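# Insert the peg fully into the plate hole inside the box

## Task

Seat the peg completely in the hole of the plate lying at the bottom of the open box, so that it stays there by itself once the robot lets go; a peg that stays in only because the gripper holds it does not count.

## Robot and tools

Robot: two arms, left_arm and right_arm, each ending in a parallel two-finger gripper. Both report in one shared scene frame with its origin on the table top midway between the arms: +x points out over the table, +z points up, and left_arm sits on the +y side. The arm names do not match the left or right side of any camera image. Positions are in metres, orientations are quaternions in w,x,y,z order, and velocities are in m/s and rad/s. The reported hand position can be slightly wrong, more so when the arm is stretched far.

Gripper geometry: fingers extend along the gripper's own +z axis and close along its y axis. The reported end_effector_position is the spot between the pads when closed, roughly 2 cm short of the fingertips; closing pushes the tips about 10 mm further along +z.

execute_actions takes "actions", a list holding at most one item, plus an optional "pictures" flag (images come by default). An empty list just reports the current state. An item with "rows" (1 to 15 rows) and "steps" (1 to 15, default 15, each step 1/30 s) is a motion: row k is applied at step k and the final row repeats if rows run out. An item with only "steps" (up to 300) is a wait counted from the previous result, so time spent replying is included. A rejected call sends nothing to the robot.

Row layout (used by both execute_actions and move): one flat list of 14 numbers, each in [-1, 1], covering both arms even if only one should move. Order: left_arm dx, dy, dz, rx, ry, rz, opening, then right_arm dx, dy, dz, rx, ry, rz, opening. The first six per arm are an offset, expressed in that gripper's own axes, from the gripper pose shown in the most recent result that showed it (before any such result in the scene, and for second or later calls within the same reply, from where the robot is when the action begins). Every row is counted from that same reference, not from the row before. Scale: 1.0 equals 0.6 m for dx, dy, dz and 180 degrees for the rotation; rx, ry, rz form a single rotation vector. Opening is absolute, not an offset: +1 is fully open (0.084 m), -1 is closed. Important: all-zero offsets are not a pause; they pull the arm back to the reference pose. To keep an arm still, send the offset back to where you want it in the first call of a reply and zeros afterwards, always with its desired opening.

move: "target" is one 14-number row as above (offsets from the same reference), and "speed" is the top path speed in m/s, 0.002 to 0.5, default 0.25, with turning capped at twice that in rad/s. Both grippers follow straight paths that finish together, lasting 0.5 to 10 s; anything longer is cut off at 10 s. Openings are applied at the start. Paths ignore obstacles and the other arm, and the real gripper may lag, drift, or overshoot the speed, especially near full extension. Faster contact hits harder, and aiming further past a contact pushes harder. The result adds a "move:" line with the outcome (done, off_target, moving, held, fault) and any limits; paced means the command was clipped, held means a check blocked steps (after which the arm may jump quickly). Each gripper's distance to its target is also given.

wait: "seconds" from 0 to 10; the scene runs with no new commands.

zoom_image: "camera" is one of cam_head_left, cam_head_right, cam_left_wrist, cam_right_wrist, and "region" is [x0, y0, x1, y1] in image pixels from the top-left corner, no larger than 504 by 504. All images are 504x504. Calibration (intrinsics, distortion, world-to-camera transforms) is supplied and may be off by a few degrees and millimetres.

finished_scene: pass the current scene number; this ends the scene irreversibly and grades it. Replying without any tool call ends everything.

Motion control: each step, the commanded pose is clipped to within 70 mm and 16 degrees of the measured pose, and joints are driven by damped inverse kinematics that favors position over orientation. A far target may need several actions; check the reported pose and send the remainder. A "Hand target" line shows where each arm is currently being driven. "pose unreachable" and HELD mark steps the clearance check altered or blocked.

Gripping: grip_measured is the actual finger opening on the command scale. To hold something, command an opening well under grip_measured; lower means a firmer squeeze (around 24 N per pad at most). Very fast closing can overshoot force. The simulation keeps running while you think, and disturbances may occasionally tug the held peg or nudge loose objects.

Avoid: dropping the peg or knocking anything off the table (that fails), collisions or hard pressing between the arms, slamming into the box or plate, and excessive contact torque. Reaching a joint's load limit (waist and shoulder 52.2, elbow 43.5, forearm roll 23.4, wrist pitch and wrist roll 16.5 N m, including held weight) causes a TORQUE FAULT: the arm backs off, freezes for 10 s and drops the rest of the call. Holding loads heats motors; a MOTOR HOT line appears from 65 °C and at 80 °C the arm brakes until cool (OVER-TEMPERATURE FAULT). Finish by releasing the peg so it rests seated on its own, then confirm visually before ending the scene.

Each tool is called after "Call:" as name([rows], argument=value, ...), one row to a line, values as JSON.

## Session

I'll start by looking at the current state of the scene.

Call:
execute_actions(actions=[])

Scene clock: 0.00 s of 4200.00 s.
left_arm: end_effector_position=(+0.3112, +0.9080, +0.3374) grip_measured=+1.00 end_effector_quat_wxyz=(+0.673, -0.420, +0.604, +0.078) end_effector_velocity=(-0.000, -0.000, +0.000) end_effector_angular_velocity=(+0.001, -0.001, +0.000) | right_arm: end_effector_position=(+0.6822, -0.0304, +0.3595) grip_measured=+1.00 end_effector_quat_wxyz=(+0.309, -0.288, +0.891, +0.165) end_effector_velocity=(-0.000, +0.000, +0.000) end_effector_angular_velocity=(-0.001, -0.001, +0.002)
Joint positions: left_arm=[ 1.492 -0.205 -0.402 -2.487 -1.33  -0.611  0.084] | right_arm=[ 0.59  -0.565 -1.459  0.863 -0.321  2.196  0.084]
Joint velocities: left_arm=[ 0.     0.     0.    -0.    -0.001  0.001  0.   ] | right_arm=[ 0.     0.     0.    -0.    -0.    -0.002  0.   ]
Joint torques (N m, as the arm reports them, + toward a larger angle): no reading
Motor temperatures (°C, as the motors report them): left_arm=[24 22 27 26 27 27] | right_arm=[24 24 24 23 29 29]
Hand target (left_arm): +0.311, +0.908, +0.337; +0.673, -0.420, +0.604, +0.078
Hand target (right_arm): +0.682, -0.030, +0.360; +0.309, -0.288, +0.891, +0.165

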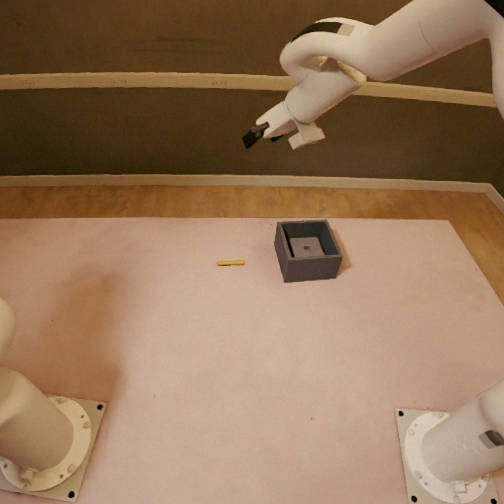

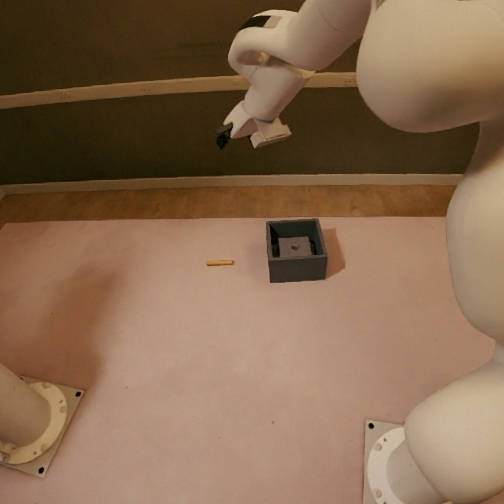

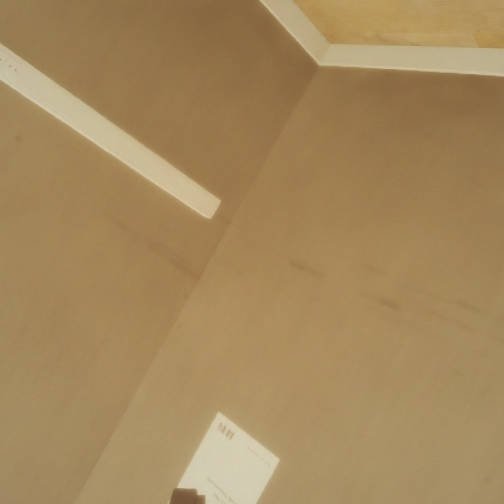

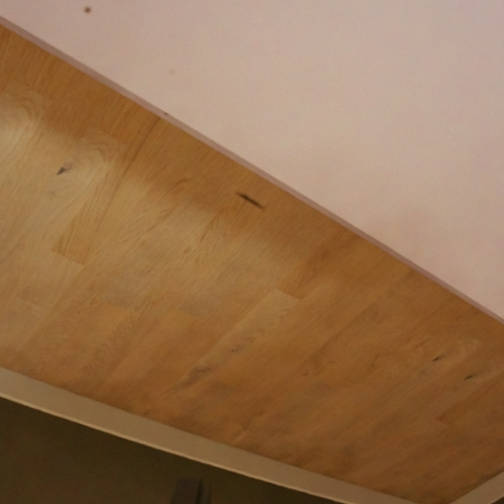

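Call:
zoom_image(camera="cam_head_left", region=[180, 190, 380, 310])

Call:
zoom_image(camera="cam_head_right", region=[180, 190, 380, 310])

Region (180, 190, 380, 310) of cam_head_left's 504x504 image, scaled by 2.520, with more detail than that image has; it fills the top 302 rows of this view, and the rest is white.

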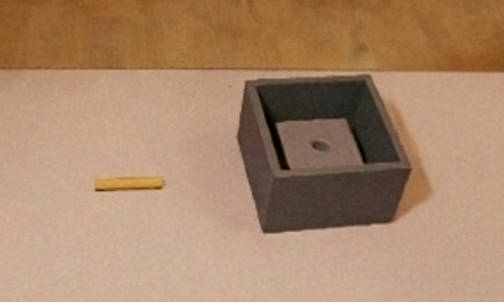

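Region (180, 190, 380, 310) of cam_head_right's 504x504 image, scaled by 2.520, with more detail than that image has; it fills the top 302 rows of this view, and the rest is white.

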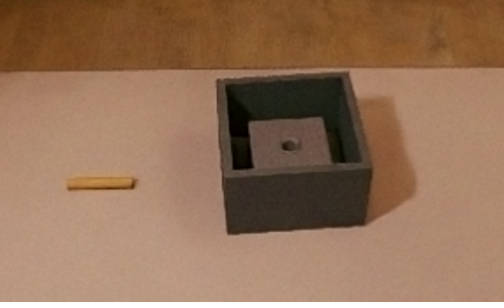

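Call:
zoom_image(camera="cam_head_left", region=[200, 60, 400, 200])

Region (200, 60, 400, 200) of cam_head_left's 504x504 image, scaled by 2.520, with more detail than that image has; it fills the top 353 rows of this view, and the rest is white.

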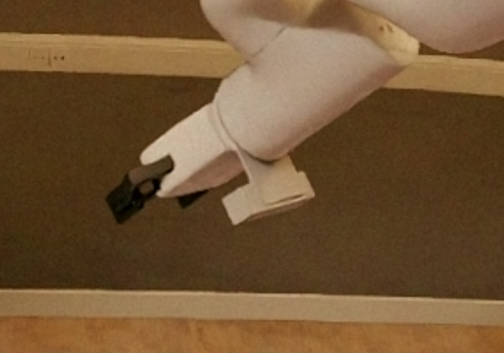

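Call:
move(target=[0,0,0,0,0,0,1, 0.3770,0.1345,0.2705,-0.0080,0.2113,0.7389,1], speed=0.4)

Scene clock: 123.50 s of 4200.00 s.
left_arm: end_effector_position=(+0.3112, +0.9080, +0.3374) grip_measured=+1.00 end_effector_quat_wxyz=(+0.673, -0.420, +0.604, +0.078) end_effector_velocity=(+0.000, -0.000, +0.000) end_effector_angular_velocity=(+0.001, -0.000, -0.001) | right_arm: end_effector_position=(+0.5607, +0.0164, +0.1003) grip_measured=+1.00 end_effector_quat_wxyz=(-0.270, +0.652, +0.654, +0.271) end_effector_velocity=(-0.001, -0.000, -0.002) end_effector_angular_velocity=(+0.001, +0.002, -0.001)
Joint positions: left_arm=[ 1.492 -0.205 -0.402 -2.487 -1.33  -0.611  0.084] | right_arm=[ 0.581 -0.92  -1.341  1.532 -0.702  3.755  0.084]
Joint velocities: left_arm=[ 0.    -0.     0.     0.001 -0.001  0.     0.   ] | right_arm=[-0.    -0.002  0.002  0.004 -0.001 -0.003 -0.   ]
Joint torques (N m, as the arm reports them, + toward a larger angle): left_arm=[ -0.31  35.94 -10.91  -3.13  -1.62   0.46] | right_arm=[  3.67  39.81 -18.04   0.64  -1.51  -0.07]
Motor temperatures (°C, as the motors report them): left_arm=[24 23 27 26 27 27] | right_arm=[24 25 24 23 29 29]
Hand target (left_arm): +0.311, +0.908, +0.337; +0.673, -0.420, +0.604, +0.078
Hand target (right_arm): +0.560, +0.016, +0.100; -0.270, +0.653, +0.654, +0.271
Off the commanded pose (left_arm): 0.000 m, 0 deg.
Off the commanded pose (right_arm): 0.001 m, 0 deg.
After step 90, 117.00 s passed at rest.
move: done
camera_calibration (this result's frames):
cam_left_wrist: T_world_to_cam=[[-0.620402, 0.626467, -0.471847, -0.190537], [-0.257975, 0.405144, 0.877102, -0.515218], [0.740642, 0.66588, -0.0897399, -0.674177], [0, 0, 0, 1]] pos_world=[0.2482, 0.777024, 0.301494]
cam_right_wrist: T_world_to_cam=[[0.999897, 0.0129006, -0.00631363, -0.526326], [0.0050995, -0.729817, -0.683623, 0.143107], [-0.013427, 0.68352, -0.729808, 0.203179], [0, 0, 0, 1]] pos_world=[0.52827, -0.0276453, 0.24279]

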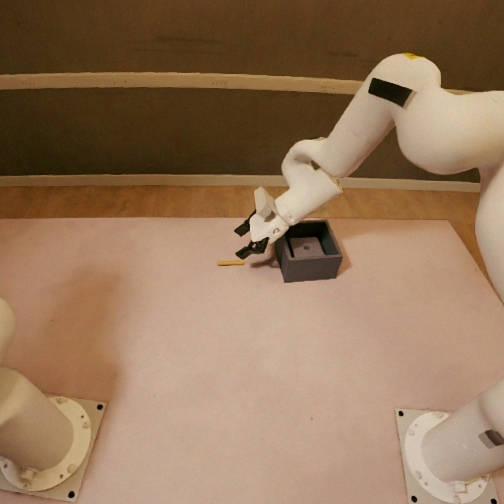

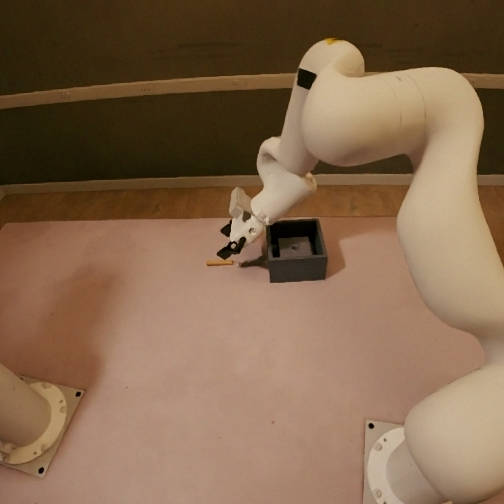

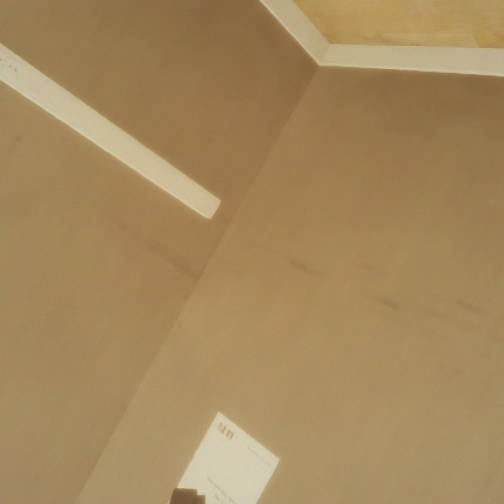

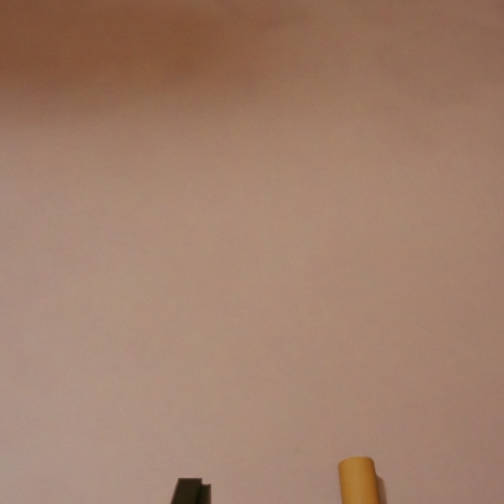

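Call:
move(target=[0,0,0,0,0,0,1, -0.0920,0.015,0.0872,0,0,0,1], speed=0.15)

Scene clock: 135.30 s of 4200.00 s.
left_arm: end_effector_position=(+0.3112, +0.9080, +0.3374) grip_measured=+1.00 end_effector_quat_wxyz=(+0.673, -0.420, +0.604, +0.078) end_effector_velocity=(+0.000, -0.000, -0.000) end_effector_angular_velocity=(+0.000, +0.001, -0.001) | right_arm: end_effector_position=(+0.5698, +0.0145, +0.0246) grip_measured=+1.00 end_effector_quat_wxyz=(-0.270, +0.652, +0.654, +0.271) end_effector_velocity=(-0.001, -0.001, -0.003) end_effector_angular_velocity=(-0.001, +0.002, -0.000)
Joint positions: left_arm=[ 1.492 -0.205 -0.402 -2.487 -1.33  -0.611  0.084] | right_arm=[ 0.572 -1.08  -1.424  1.616 -0.706  3.634  0.084]
Joint velocities: left_arm=[ 0.    -0.    -0.     0.001  0.001  0.    -0.   ] | right_arm=[-0.    -0.004 -0.     0.001  0.    -0.002  0.   ]
Joint torques (N m, as the arm reports them, + toward a larger angle): left_arm=[ -0.97  35.91 -10.74  -2.98  -1.59   0.5 ] | right_arm=[  4.04  43.79 -16.2    0.66  -1.63  -0.11]
Motor temperatures (°C, as the motors report them): left_arm=[24 23 27 26 27 27] | right_arm=[24 25 24 23 29 29]
Hand target (left_arm): +0.311, +0.908, +0.337; +0.673, -0.420, +0.604, +0.078
Hand target (right_arm): +0.570, +0.014, +0.024; -0.270, +0.652, +0.654, +0.271
Off the commanded pose (left_arm): 0.000 m, 0 deg.
Off the commanded pose (right_arm): 0.000 m, 0 deg.
After step 90, 7.87 s passed at rest.
move: done
camera_calibration (this result's frames):
cam_left_wrist: T_world_to_cam=[[-0.620402, 0.626467, -0.471847, -0.190537], [-0.257974, 0.405144, 0.877102, -0.515219], [0.740642, 0.66588, -0.08974, -0.674177], [0, 0, 0, 1]] pos_world=[0.2482, 0.777024, 0.301494]
cam_right_wrist: T_world_to_cam=[[0.999897, 0.0131186, -0.00590251, -0.53596], [0.00553555, -0.729603, -0.683849, 0.0897681], [-0.0132777, 0.683745, -0.7296, 0.149255], [0, 0, 0, 1]] pos_world=[0.53739, -0.029526, 0.16712]

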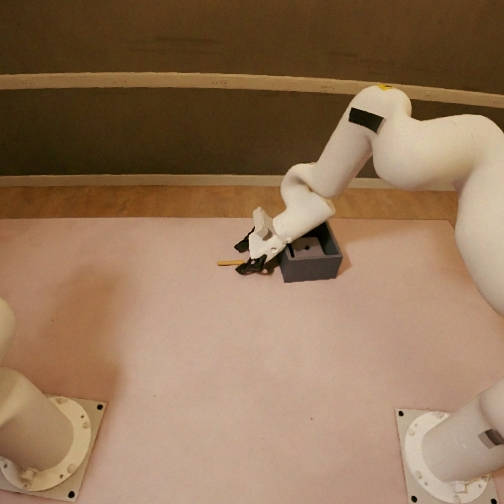

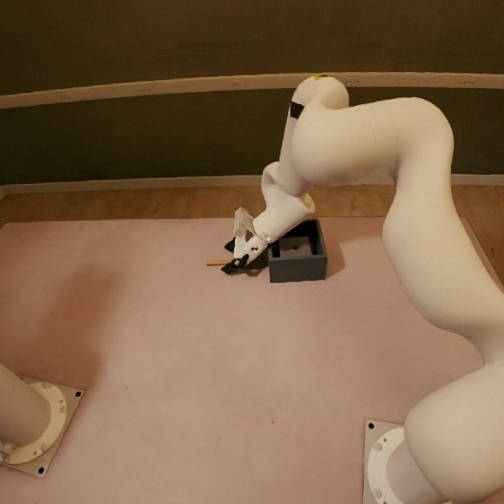

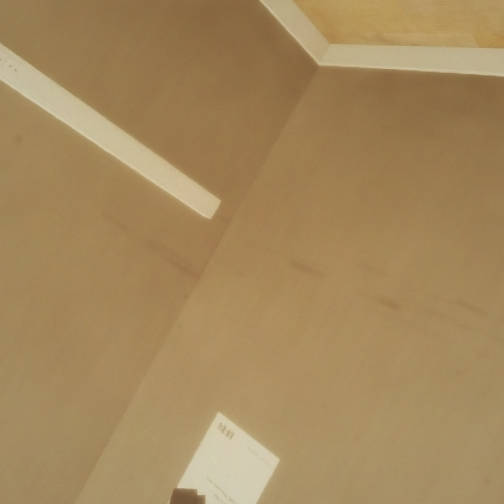

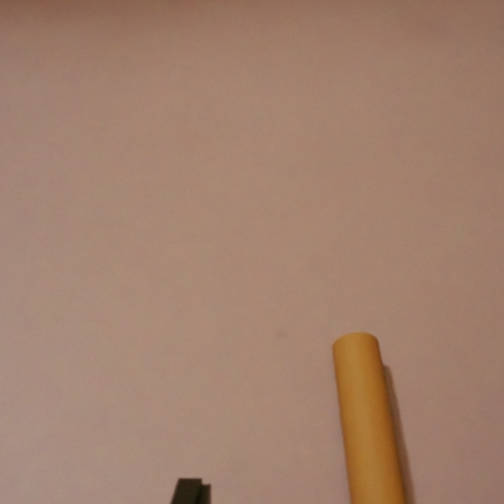

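Call:
zoom_image(camera="cam_head_left", region=[190, 190, 350, 300])

Region (190, 190, 350, 300) of cam_head_left's 504x504 image, scaled by 3.150, with more detail than that image has; it fills the top 346 rows of this view, and the rest is white.

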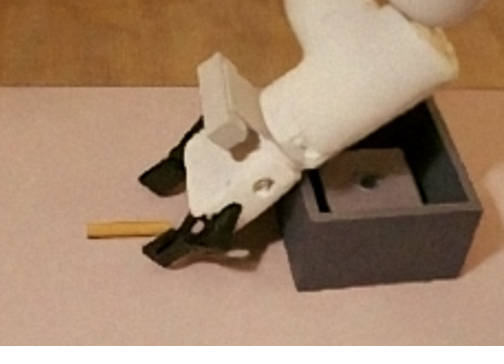

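Call:
execute_actions([
  {"rows": [[0,0,0,0,0,0,1, 0,0,0,0,0,0,-1]], "steps": 15},
])

Scene clock: 145.27 s of 4200.00 s.
left_arm: end_effector_position=(+0.3112, +0.9080, +0.3374) grip_measured=+1.00 end_effector_quat_wxyz=(+0.673, -0.420, +0.604, +0.078) end_effector_velocity=(-0.000, -0.000, -0.000) end_effector_angular_velocity=(-0.002, +0.000, +0.000) | right_arm: end_effector_position=(+0.5702, +0.0150, +0.0256) grip_measured=-0.70 end_effector_quat_wxyz=(-0.271, +0.652, +0.654, +0.272) end_effector_velocity=(-0.000, -0.000, -0.001) end_effector_angular_velocity=(-0.001, +0.001, -0.001)
Joint positions: left_arm=[ 1.492 -0.205 -0.402 -2.487 -1.33  -0.611  0.084] | right_arm=[ 0.572 -1.079 -1.425  1.616 -0.707  3.634  0.013]
Joint velocities: left_arm=[-0.     0.     0.    -0.     0.001 -0.001 -0.   ] | right_arm=[ 0.    -0.     0.001  0.     0.001  0.001  0.   ]
Joint torques (N m, as the arm reports them, + toward a larger angle): left_arm=[ -0.84  35.91 -10.93  -3.06  -1.62   0.54] | right_arm=[  4.17  36.97 -12.16  -0.09   0.46  -0.12]
Motor temperatures (°C, as the motors report them): left_arm=[24 23 27 26 27 27] | right_arm=[24 25 24 23 29 29]
Hand target (left_arm): +0.311, +0.908, +0.337; +0.673, -0.420, +0.604, +0.078
Hand target (right_arm): +0.570, +0.015, +0.025; -0.270, +0.652, +0.654, +0.271
Off the commanded pose (left_arm): 0.000 m, 0 deg.
Off the commanded pose (right_arm): 0.001 m, 0 deg.
Steps of this call (steps 1 to 90: nothing new was sent; then 6.47 s passed at rest; steps 91 to 105: all 15 steps of this action). Readings (end_effector_position):
91: left_arm (+0.3112, +0.9080, +0.3374) | right_arm (+0.5697, +0.0144, +0.0242)
92: left_arm (+0.3112, +0.9080, +0.3374) | right_arm (+0.5697, +0.0144, +0.0243)
94: left_arm (+0.3112, +0.9080, +0.3374) | right_arm (+0.5698, +0.0145, +0.0245)
98: left_arm (+0.3112, +0.9080, +0.3374) | right_arm (+0.5701, +0.0147, +0.0251)
105: the state above
camera_calibration (this result's frames):
cam_left_wrist: T_world_to_cam=[[-0.620402, 0.626467, -0.471847, -0.190537], [-0.257974, 0.405144, 0.877102, -0.515219], [0.740642, 0.66588, -0.08974, -0.674177], [0, 0, 0, 1]] pos_world=[0.2482, 0.777024, 0.301494]
cam_right_wrist: T_world_to_cam=[[0.999896, 0.0134933, -0.00514248, -0.53638], [0.00630382, -0.728287, -0.685244, 0.0903417], [-0.0129914, 0.68514, -0.728296, 0.149408], [0, 0, 0, 1]] pos_world=[0.537695, -0.0293334, 0.167961]

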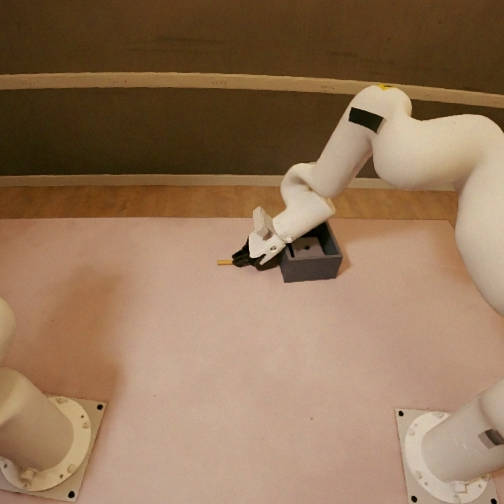

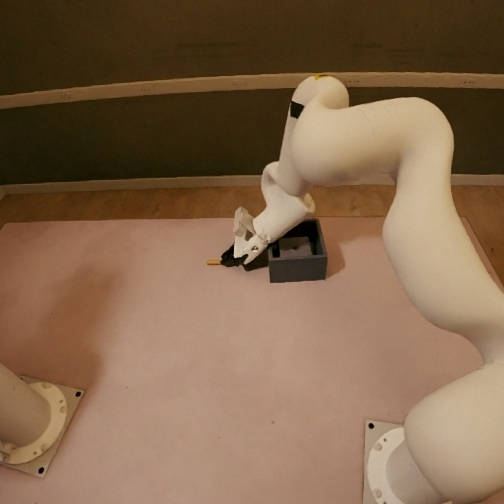

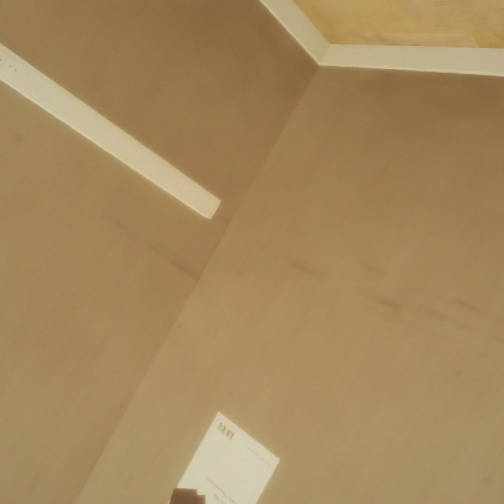

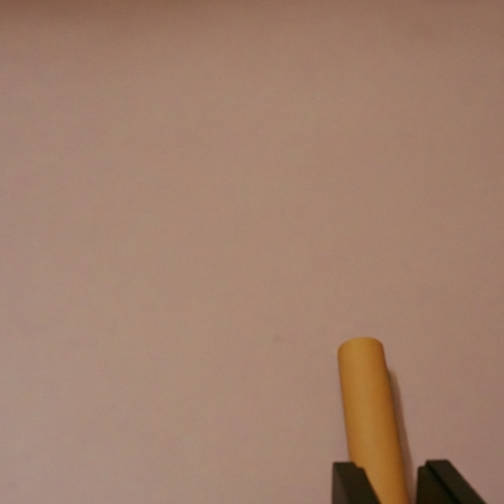

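Call:
move(target=[0,0,0,0,0,0,1, 0.2357,0,-0.2357,0,0,0,-1], speed=0.25)

Scene clock: 153.77 s of 4200.00 s.
left_arm: end_effector_position=(+0.3112, +0.9080, +0.3374) grip_measured=+1.00 end_effector_quat_wxyz=(+0.673, -0.420, +0.604, +0.078) end_effector_velocity=(+0.000, -0.000, -0.000) end_effector_angular_velocity=(-0.001, +0.002, -0.001) | right_arm: end_effector_position=(+0.5697, +0.0142, +0.2249) grip_measured=-0.70 end_effector_quat_wxyz=(-0.271, +0.652, +0.654, +0.272) end_effector_velocity=(+0.001, +0.000, +0.004) end_effector_angular_velocity=(+0.001, -0.002, +0.000)
Joint positions: left_arm=[ 1.492 -0.205 -0.402 -2.487 -1.33  -0.611  0.084] | right_arm=[ 0.572 -0.724 -1.346  1.3   -0.739  4.053  0.013]
Joint velocities: left_arm=[ 0.     0.    -0.     0.001  0.002  0.     0.   ] | right_arm=[-0.     0.005 -0.003 -0.007 -0.002  0.008 -0.   ]
Joint torques (N m, as the arm reports them, + toward a larger angle): left_arm=[ -0.72  35.85 -10.82  -3.35  -1.59   0.47] | right_arm=[  3.68  39.05 -19.72   1.68  -1.08  -0.05]
Motor temperatures (°C, as the motors report them): left_arm=[24 23 27 26 27 27] | right_arm=[24 25 24 23 29 29]
Hand target (left_arm): +0.311, +0.908, +0.337; +0.673, -0.420, +0.604, +0.078
Hand target (right_arm): +0.570, +0.014, +0.226; -0.271, +0.652, +0.654, +0.272
Off the commanded pose (left_arm): 0.000 m, 0 deg.
Off the commanded pose (right_arm): 0.001 m, 0 deg.
After step 90, 4.27 s passed at rest.
move: done
camera_calibration (this result's frames):
cam_left_wrist: T_world_to_cam=[[-0.620402, 0.626467, -0.471847, -0.190537], [-0.257974, 0.405144, 0.877102, -0.515219], [0.740642, 0.66588, -0.0897399, -0.674177], [0, 0, 0, 1]] pos_world=[0.2482, 0.777024, 0.301494]
cam_right_wrist: T_world_to_cam=[[0.999901, 0.0128616, -0.00575457, -0.534699], [0.00543113, -0.728655, -0.684859, 0.22672], [-0.0130015, 0.68476, -0.728652, 0.295206], [0, 0, 0, 1]] pos_world=[0.537253, -0.0300677, 0.367297]

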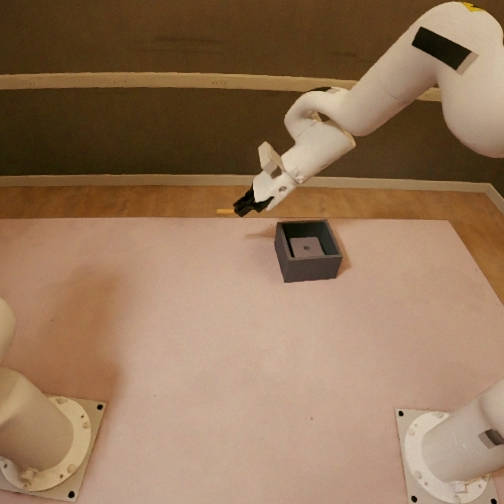

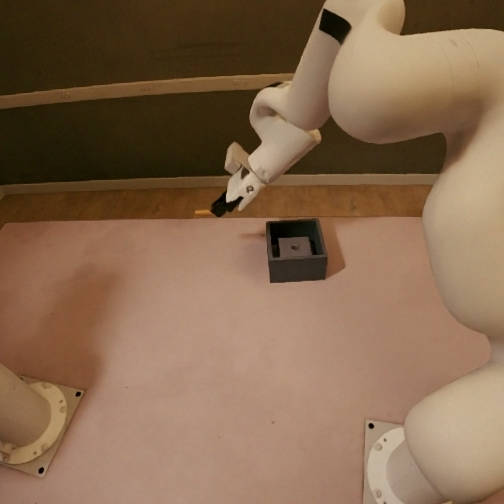

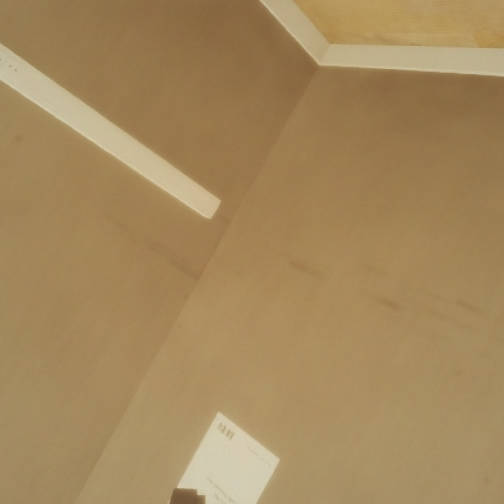

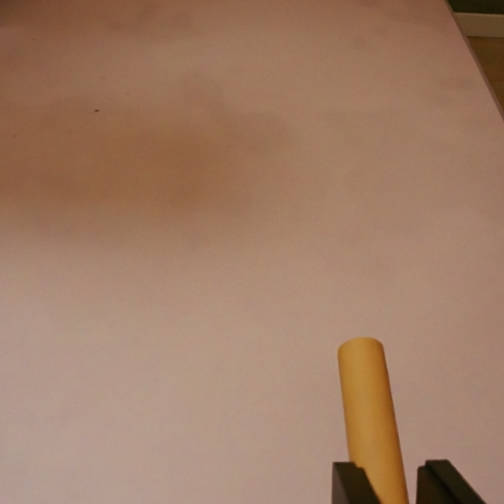

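Call:
move(target=[0,0,0,0,0,0,1, -0.2410,0.0588,-0.1823,0,-0.5,0,-1], speed=0.3)

Scene clock: 168.97 s of 4200.00 s.
left_arm: end_effector_position=(+0.3112, +0.9080, +0.3374) grip_measured=+1.00 end_effector_quat_wxyz=(+0.673, -0.420, +0.604, +0.078) end_effector_velocity=(-0.000, -0.000, -0.000) end_effector_angular_velocity=(-0.001, -0.001, +0.000) | right_arm: end_effector_position=(+0.6056, -0.1649, +0.1997) grip_measured=-0.70 end_effector_quat_wxyz=(+0.271, +0.654, +0.654, -0.268) end_effector_velocity=(-0.000, -0.001, -0.001) end_effector_angular_velocity=(-0.006, +0.002, +0.000)
Joint positions: left_arm=[ 1.492 -0.205 -0.402 -2.487 -1.33  -0.611  0.084] | right_arm=[ 0.76  -1.021 -1.808 -0.641 -1.347  5.643  0.013]
Joint velocities: left_arm=[-0.    -0.     0.    -0.    -0.    -0.001  0.   ] | right_arm=[ 0.    -0.004 -0.001 -0.003 -0.003  0.001  0.   ]
Joint torques (N m, as the arm reports them, + toward a larger angle): left_arm=[ -1.26  35.78 -10.83  -2.97  -1.59   0.45] | right_arm=[  4.22  42.83 -18.91   0.34  -1.33   0.  ]
Motor temperatures (°C, as the motors report them): left_arm=[24 23 27 26 27 27] | right_arm=[24 25 24 23 29 29]
Hand target (left_arm): +0.311, +0.908, +0.337; +0.673, -0.420, +0.604, +0.078
Hand target (right_arm): +0.606, -0.165, +0.199; +0.271, +0.653, +0.654, -0.268
Off the commanded pose (left_arm): 0.000 m, 0 deg.
Off the commanded pose (right_arm): 0.000 m, 0 deg.
After step 90, 9.13 s passed at rest.
move: done
camera_calibration (this result's frames):
cam_left_wrist: T_world_to_cam=[[-0.620402, 0.626468, -0.471847, -0.190537], [-0.257974, 0.405144, 0.877102, -0.515219], [0.740642, 0.66588, -0.0897399, -0.674176], [0, 0, 0, 1]] pos_world=[0.2482, 0.777024, 0.301494]
cam_right_wrist: T_world_to_cam=[[0.999958, -0.00586341, -0.00702148, -0.571256], [0.00107925, -0.686587, 0.727047, -0.193603], [-0.00908384, -0.727024, -0.686552, 0.156417], [0, 0, 0, 1]] pos_world=[0.572862, -0.0225561, 0.244136]

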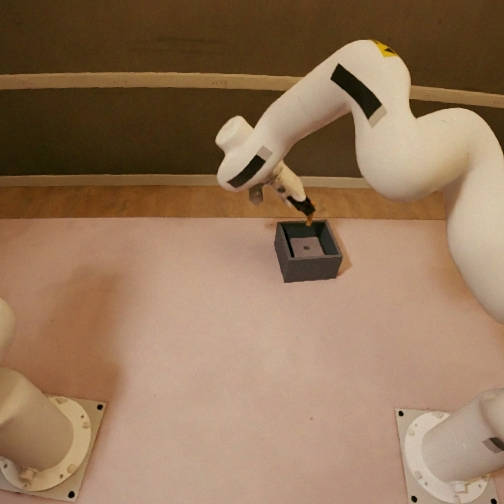

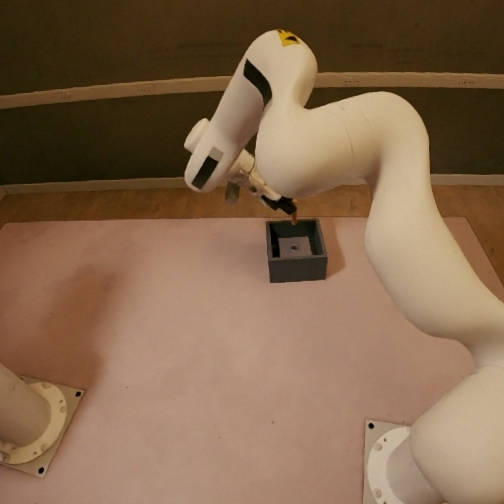

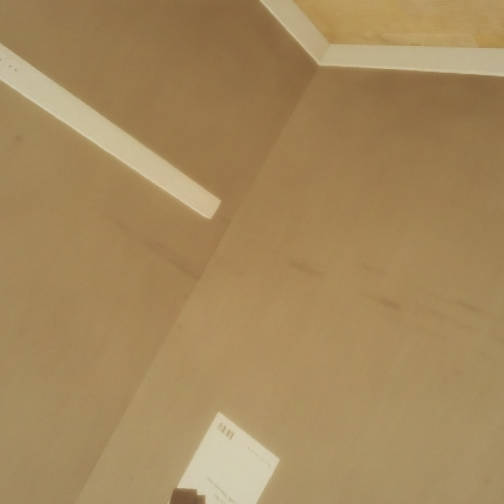

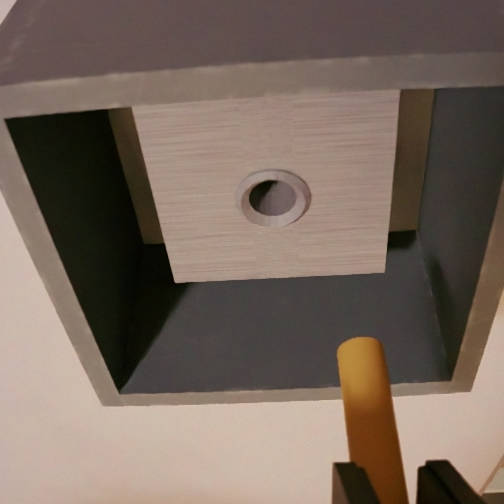

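Call:
zoom_image(camera="cam_right_wrist", region=[212, 147, 332, 247])

Region (212, 147, 332, 247) of cam_right_wrist's 504x504 image, scaled by 4.200, with more detail than that image has.

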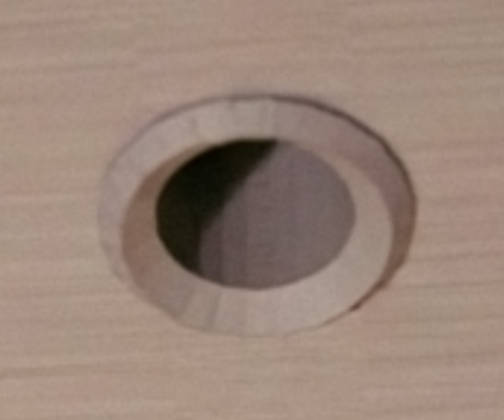

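Call:
move(target=[0,0,0,0,0,0,1, 0.0527,-0.0432,0.0998,0,0,0,-1], speed=0.12)

Scene clock: 220.33 s of 4200.00 s.
left_arm: end_effector_position=(+0.3112, +0.9080, +0.3374) grip_measured=+1.00 end_effector_quat_wxyz=(+0.673, -0.420, +0.604, +0.078) end_effector_velocity=(+0.000, -0.000, -0.000) end_effector_angular_velocity=(-0.000, +0.001, -0.001) | right_arm: end_effector_position=(+0.5800, -0.1844, +0.1351) grip_measured=-0.70 end_effector_quat_wxyz=(+0.271, +0.654, +0.654, -0.267) end_effector_velocity=(-0.001, -0.001, -0.002) end_effector_angular_velocity=(-0.001, +0.002, +0.000)
Joint positions: left_arm=[ 1.492 -0.205 -0.402 -2.487 -1.33  -0.611  0.084] | right_arm=[ 0.757 -1.033 -1.666 -0.671 -1.223  5.74   0.013]
Joint velocities: left_arm=[ 0.    -0.     0.     0.001  0.     0.     0.   ] | right_arm=[-0.    -0.001  0.003 -0.     0.002  0.     0.   ]
Joint torques (N m, as the arm reports them, + toward a larger angle): left_arm=[ -0.96  36.23 -10.77  -3.27  -1.62   0.49] | right_arm=[  4.2   42.05 -17.27  -0.25  -1.43  -0.13]
Motor temperatures (°C, as the motors report them): left_arm=[24 23 27 26 27 27] | right_arm=[24 25 24 23 29 29]
Hand target (left_arm): +0.311, +0.908, +0.337; +0.673, -0.420, +0.604, +0.078
Hand target (right_arm): +0.580, -0.185, +0.135; +0.271, +0.654, +0.654, -0.267
Off the commanded pose (left_arm): 0.000 m, 0 deg.
Off the commanded pose (right_arm): 0.000 m, 0 deg.
After step 90, 47.40 s passed at rest.
move: done
camera_calibration (this result's frames):
cam_left_wrist: T_world_to_cam=[[-0.620402, 0.626468, -0.471847, -0.190537], [-0.257974, 0.405144, 0.877102, -0.515219], [0.740642, 0.66588, -0.0897398, -0.674176], [0, 0, 0, 1]] pos_world=[0.2482, 0.777024, 0.301494]
cam_right_wrist: T_world_to_cam=[[0.99996, -0.00575891, -0.00678405, -0.54626], [0.000974004, -0.686946, 0.726708, -0.159998], [-0.00884532, -0.726686, -0.686913, 0.0975968], [0, 0, 0, 1]] pos_world=[0.547258, -0.0421336, 0.179607]

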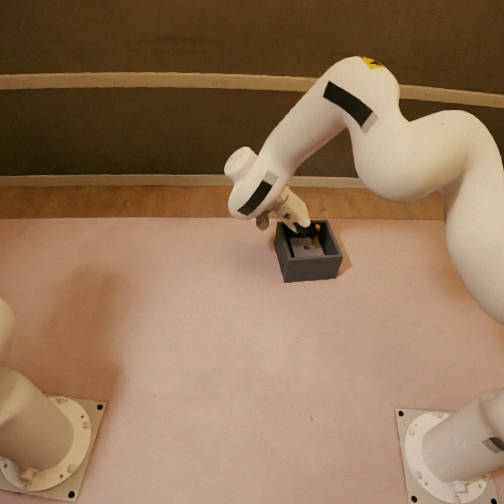

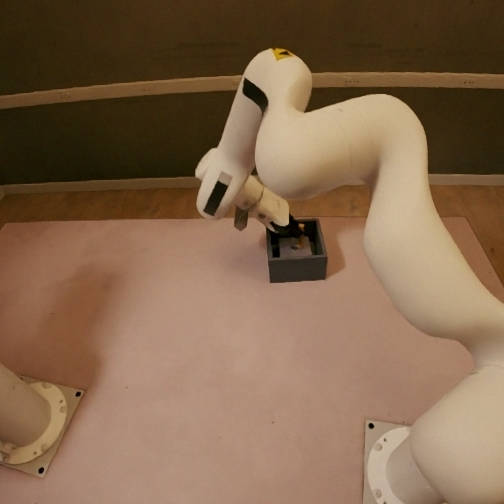

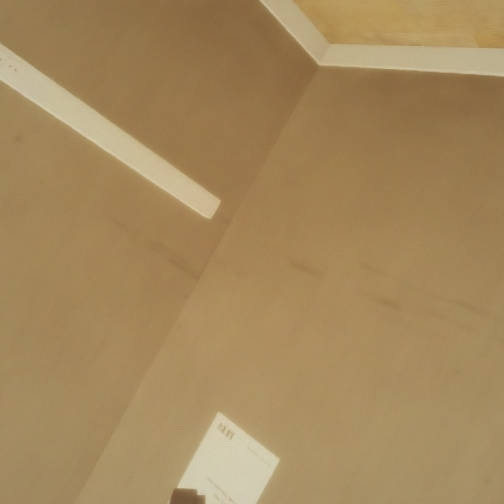

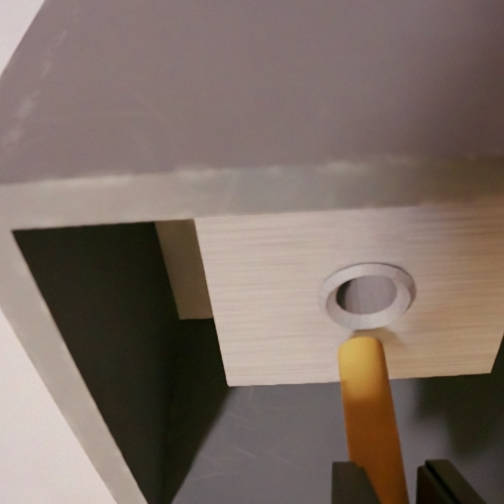

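Call:
zoom_image(camera="cam_right_wrist", region=[290, 230, 450, 390])

Region (290, 230, 450, 390) of cam_right_wrist's 504x504 image, scaled by 3.150, with more detail than that image has.

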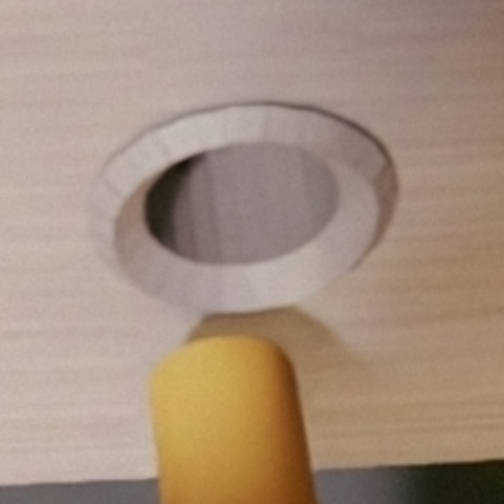

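Call:
move(target=[0,0,0,0,0,0,1, 0.01414,0.0033,-0.01414,0,0,0,-1], speed=0.05)

Scene clock: 272.50 s of 4200.00 s.
left_arm: end_effector_position=(+0.3112, +0.9080, +0.3374) grip_measured=+1.00 end_effector_quat_wxyz=(+0.673, -0.420, +0.604, +0.078) end_effector_velocity=(-0.000, -0.000, -0.000) end_effector_angular_velocity=(-0.000, -0.000, -0.000) | right_arm: end_effector_position=(+0.5819, -0.1725, +0.1352) grip_measured=-0.70 end_effector_quat_wxyz=(+0.271, +0.654, +0.654, -0.267) end_effector_velocity=(-0.000, +0.000, -0.000) end_effector_angular_velocity=(-0.000, -0.000, -0.002)
Joint positions: left_arm=[ 1.492 -0.205 -0.402 -2.487 -1.33  -0.611  0.084] | right_arm=[ 0.77  -1.053 -1.704 -0.659 -1.241  5.734  0.013]
Joint velocities: left_arm=[ 0.     0.     0.     0.001  0.    -0.     0.   ] | right_arm=[ 0.    -0.001 -0.002  0.001 -0.001  0.001  0.   ]
Joint torques (N m, as the arm reports them, + toward a larger angle): left_arm=[ -0.94  36.27 -10.72  -3.07  -1.58   0.43] | right_arm=[  3.37  43.07 -17.85   0.19  -1.5   -0.1 ]
Motor temperatures (°C, as the motors report them): left_arm=[24 23 27 26 27 27] | right_arm=[24 25 24 23 29 29]
Hand target (left_arm): +0.311, +0.908, +0.337; +0.673, -0.420, +0.604, +0.078
Hand target (right_arm): +0.582, -0.172, +0.135; +0.271, +0.654, +0.654, -0.267
Off the commanded pose (left_arm): 0.000 m, 0 deg.
Off the commanded pose (right_arm): 0.000 m, 0 deg.
After step 90, 48.43 s passed at rest.
move: done
camera_calibration (this result's frames):
cam_left_wrist: T_world_to_cam=[[-0.620402, 0.626468, -0.471847, -0.190537], [-0.257974, 0.405144, 0.877102, -0.515219], [0.740642, 0.66588, -0.0897399, -0.674176], [0, 0, 0, 1]] pos_world=[0.2482, 0.777024, 0.301494]
cam_right_wrist: T_world_to_cam=[[0.99996, -0.00579412, -0.00677106, -0.548136], [0.00094037, -0.686946, 0.726707, -0.151832], [-0.00886199, -0.726685, -0.686914, 0.106332], [0, 0, 0, 1]] pos_world=[0.5492, -0.030207, 0.179667]

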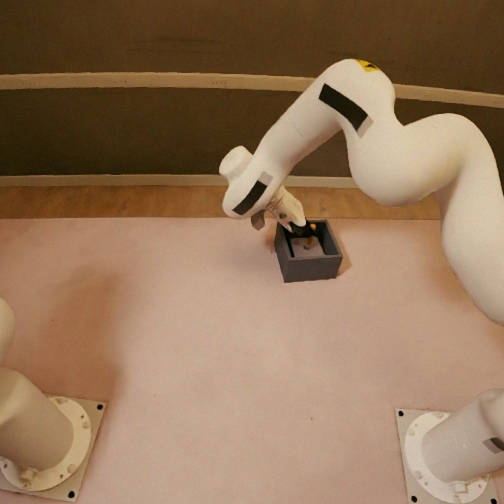

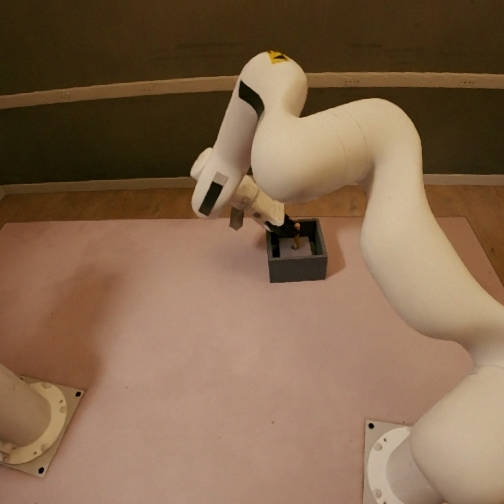

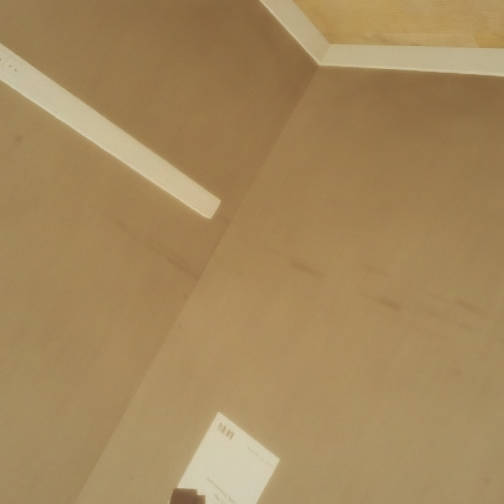

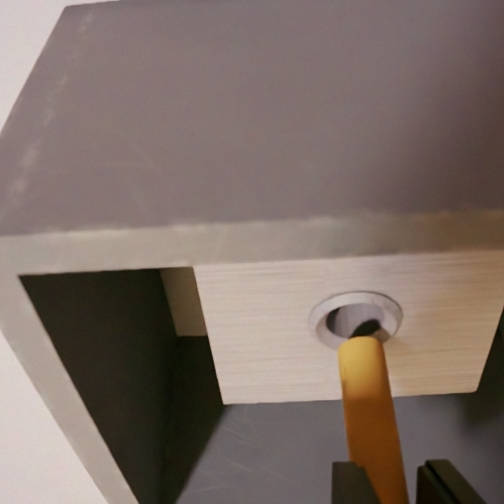

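Call:
zoom_image(camera="cam_right_wrist", region=[290, 260, 430, 400])

Region (290, 260, 430, 400) of cam_right_wrist's 504x504 image, scaled by 3.600, with more detail than that image has.

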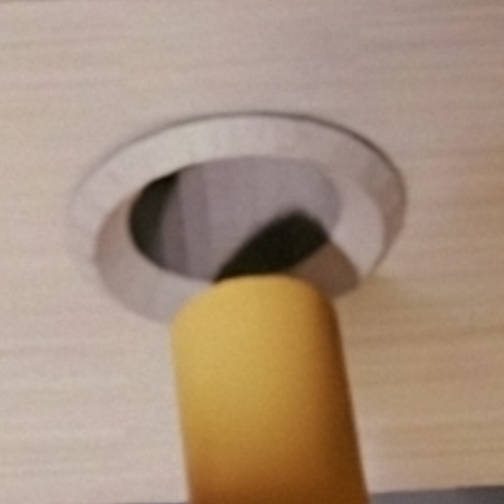

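Call:
move(target=[0,0,0,0,0,0,1, 0.03064,-0.0025,0.02828,0,0,0,-1], speed=0.03)

Scene clock: 297.10 s of 4200.00 s.
left_arm: end_effector_position=(+0.3112, +0.9080, +0.3374) grip_measured=+1.00 end_effector_quat_wxyz=(+0.673, -0.420, +0.604, +0.078) end_effector_velocity=(-0.000, -0.000, -0.000) end_effector_angular_velocity=(+0.000, +0.002, -0.000) | right_arm: end_effector_position=(+0.5805, -0.1714, +0.1103) grip_measured=-0.70 end_effector_quat_wxyz=(+0.271, +0.654, +0.654, -0.267) end_effector_velocity=(+0.000, +0.000, -0.000) end_effector_angular_velocity=(+0.000, +0.000, +0.001)
Joint positions: left_arm=[ 1.492 -0.205 -0.402 -2.487 -1.33  -0.611  0.084] | right_arm=[ 0.772 -1.092 -1.712 -0.664 -1.218  5.755  0.013]
Joint velocities: left_arm=[-0.     0.     0.     0.     0.001  0.001  0.   ] | right_arm=[ 0.    -0.001 -0.001 -0.     0.    -0.001 -0.   ]
Joint torques (N m, as the arm reports them, + toward a larger angle): left_arm=[ -0.65  35.24 -10.67  -3.22  -1.62   0.48] | right_arm=[  2.6   43.55 -17.23  -0.12  -1.69  -0.22]
Motor temperatures (°C, as the motors report them): left_arm=[24 23 27 26 27 27] | right_arm=[24 25 24 23 29 29]
Hand target (left_arm): +0.311, +0.908, +0.337; +0.673, -0.420, +0.604, +0.078
Hand target (right_arm): +0.580, -0.171, +0.110; +0.271, +0.654, +0.654, -0.267
Off the commanded pose (left_arm): 0.000 m, 0 deg.
Off the commanded pose (right_arm): 0.000 m, 0 deg.
After step 90, 20.50 s passed at rest.
move: done
camera_calibration (this result's frames):
cam_left_wrist: T_world_to_cam=[[-0.620402, 0.626467, -0.471847, -0.190537], [-0.257974, 0.405144, 0.877102, -0.515219], [0.740642, 0.66588, -0.0897401, -0.674176], [0, 0, 0, 1]] pos_world=[0.2482, 0.777024, 0.301494]
cam_right_wrist: T_world_to_cam=[[0.99996, -0.00579553, -0.00678999, -0.54684], [0.000952544, -0.686997, 0.72666, -0.132958], [-0.00887608, -0.726637, -0.686964, 0.0900296], [0, 0, 0, 1]] pos_world=[0.547744, -0.0290923, 0.15475]

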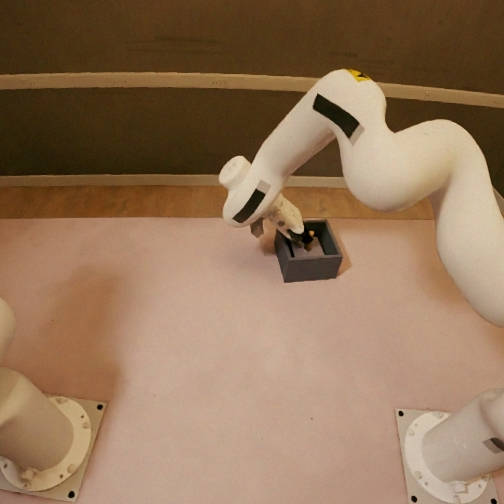

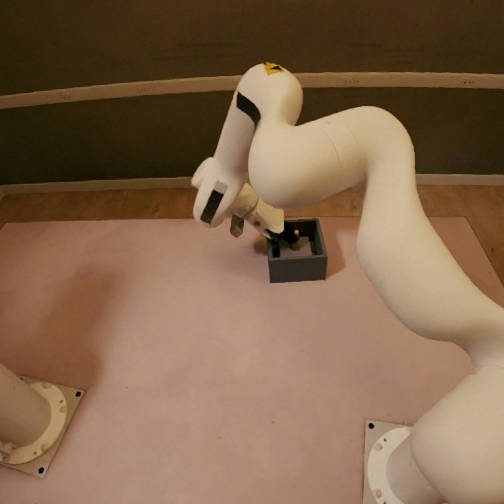

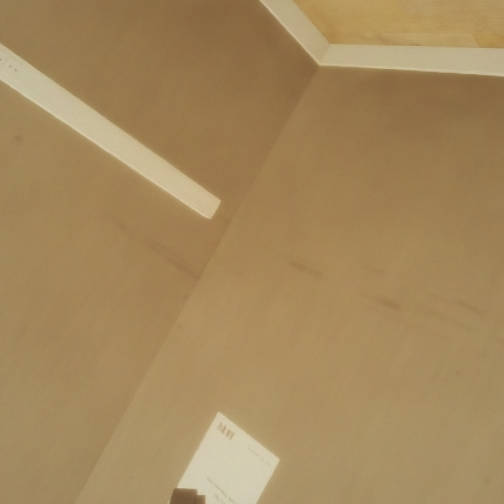

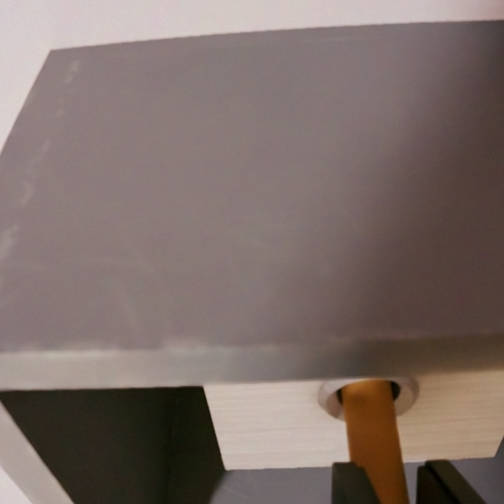

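Call:
zoom_image(camera="cam_right_wrist", region=[290, 350, 444, 504])

Region (290, 350, 444, 504) of cam_right_wrist's 504x504 image, scaled by 3.273, with more detail than that image has.

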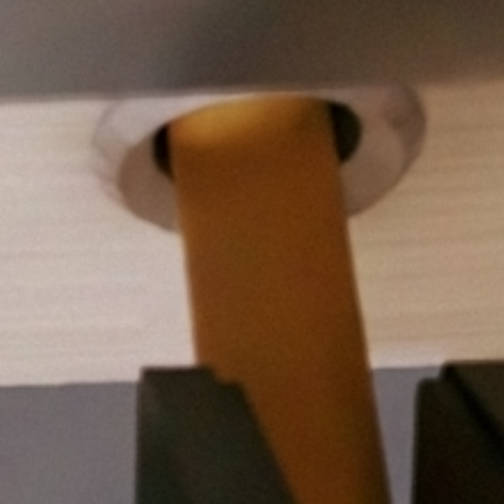

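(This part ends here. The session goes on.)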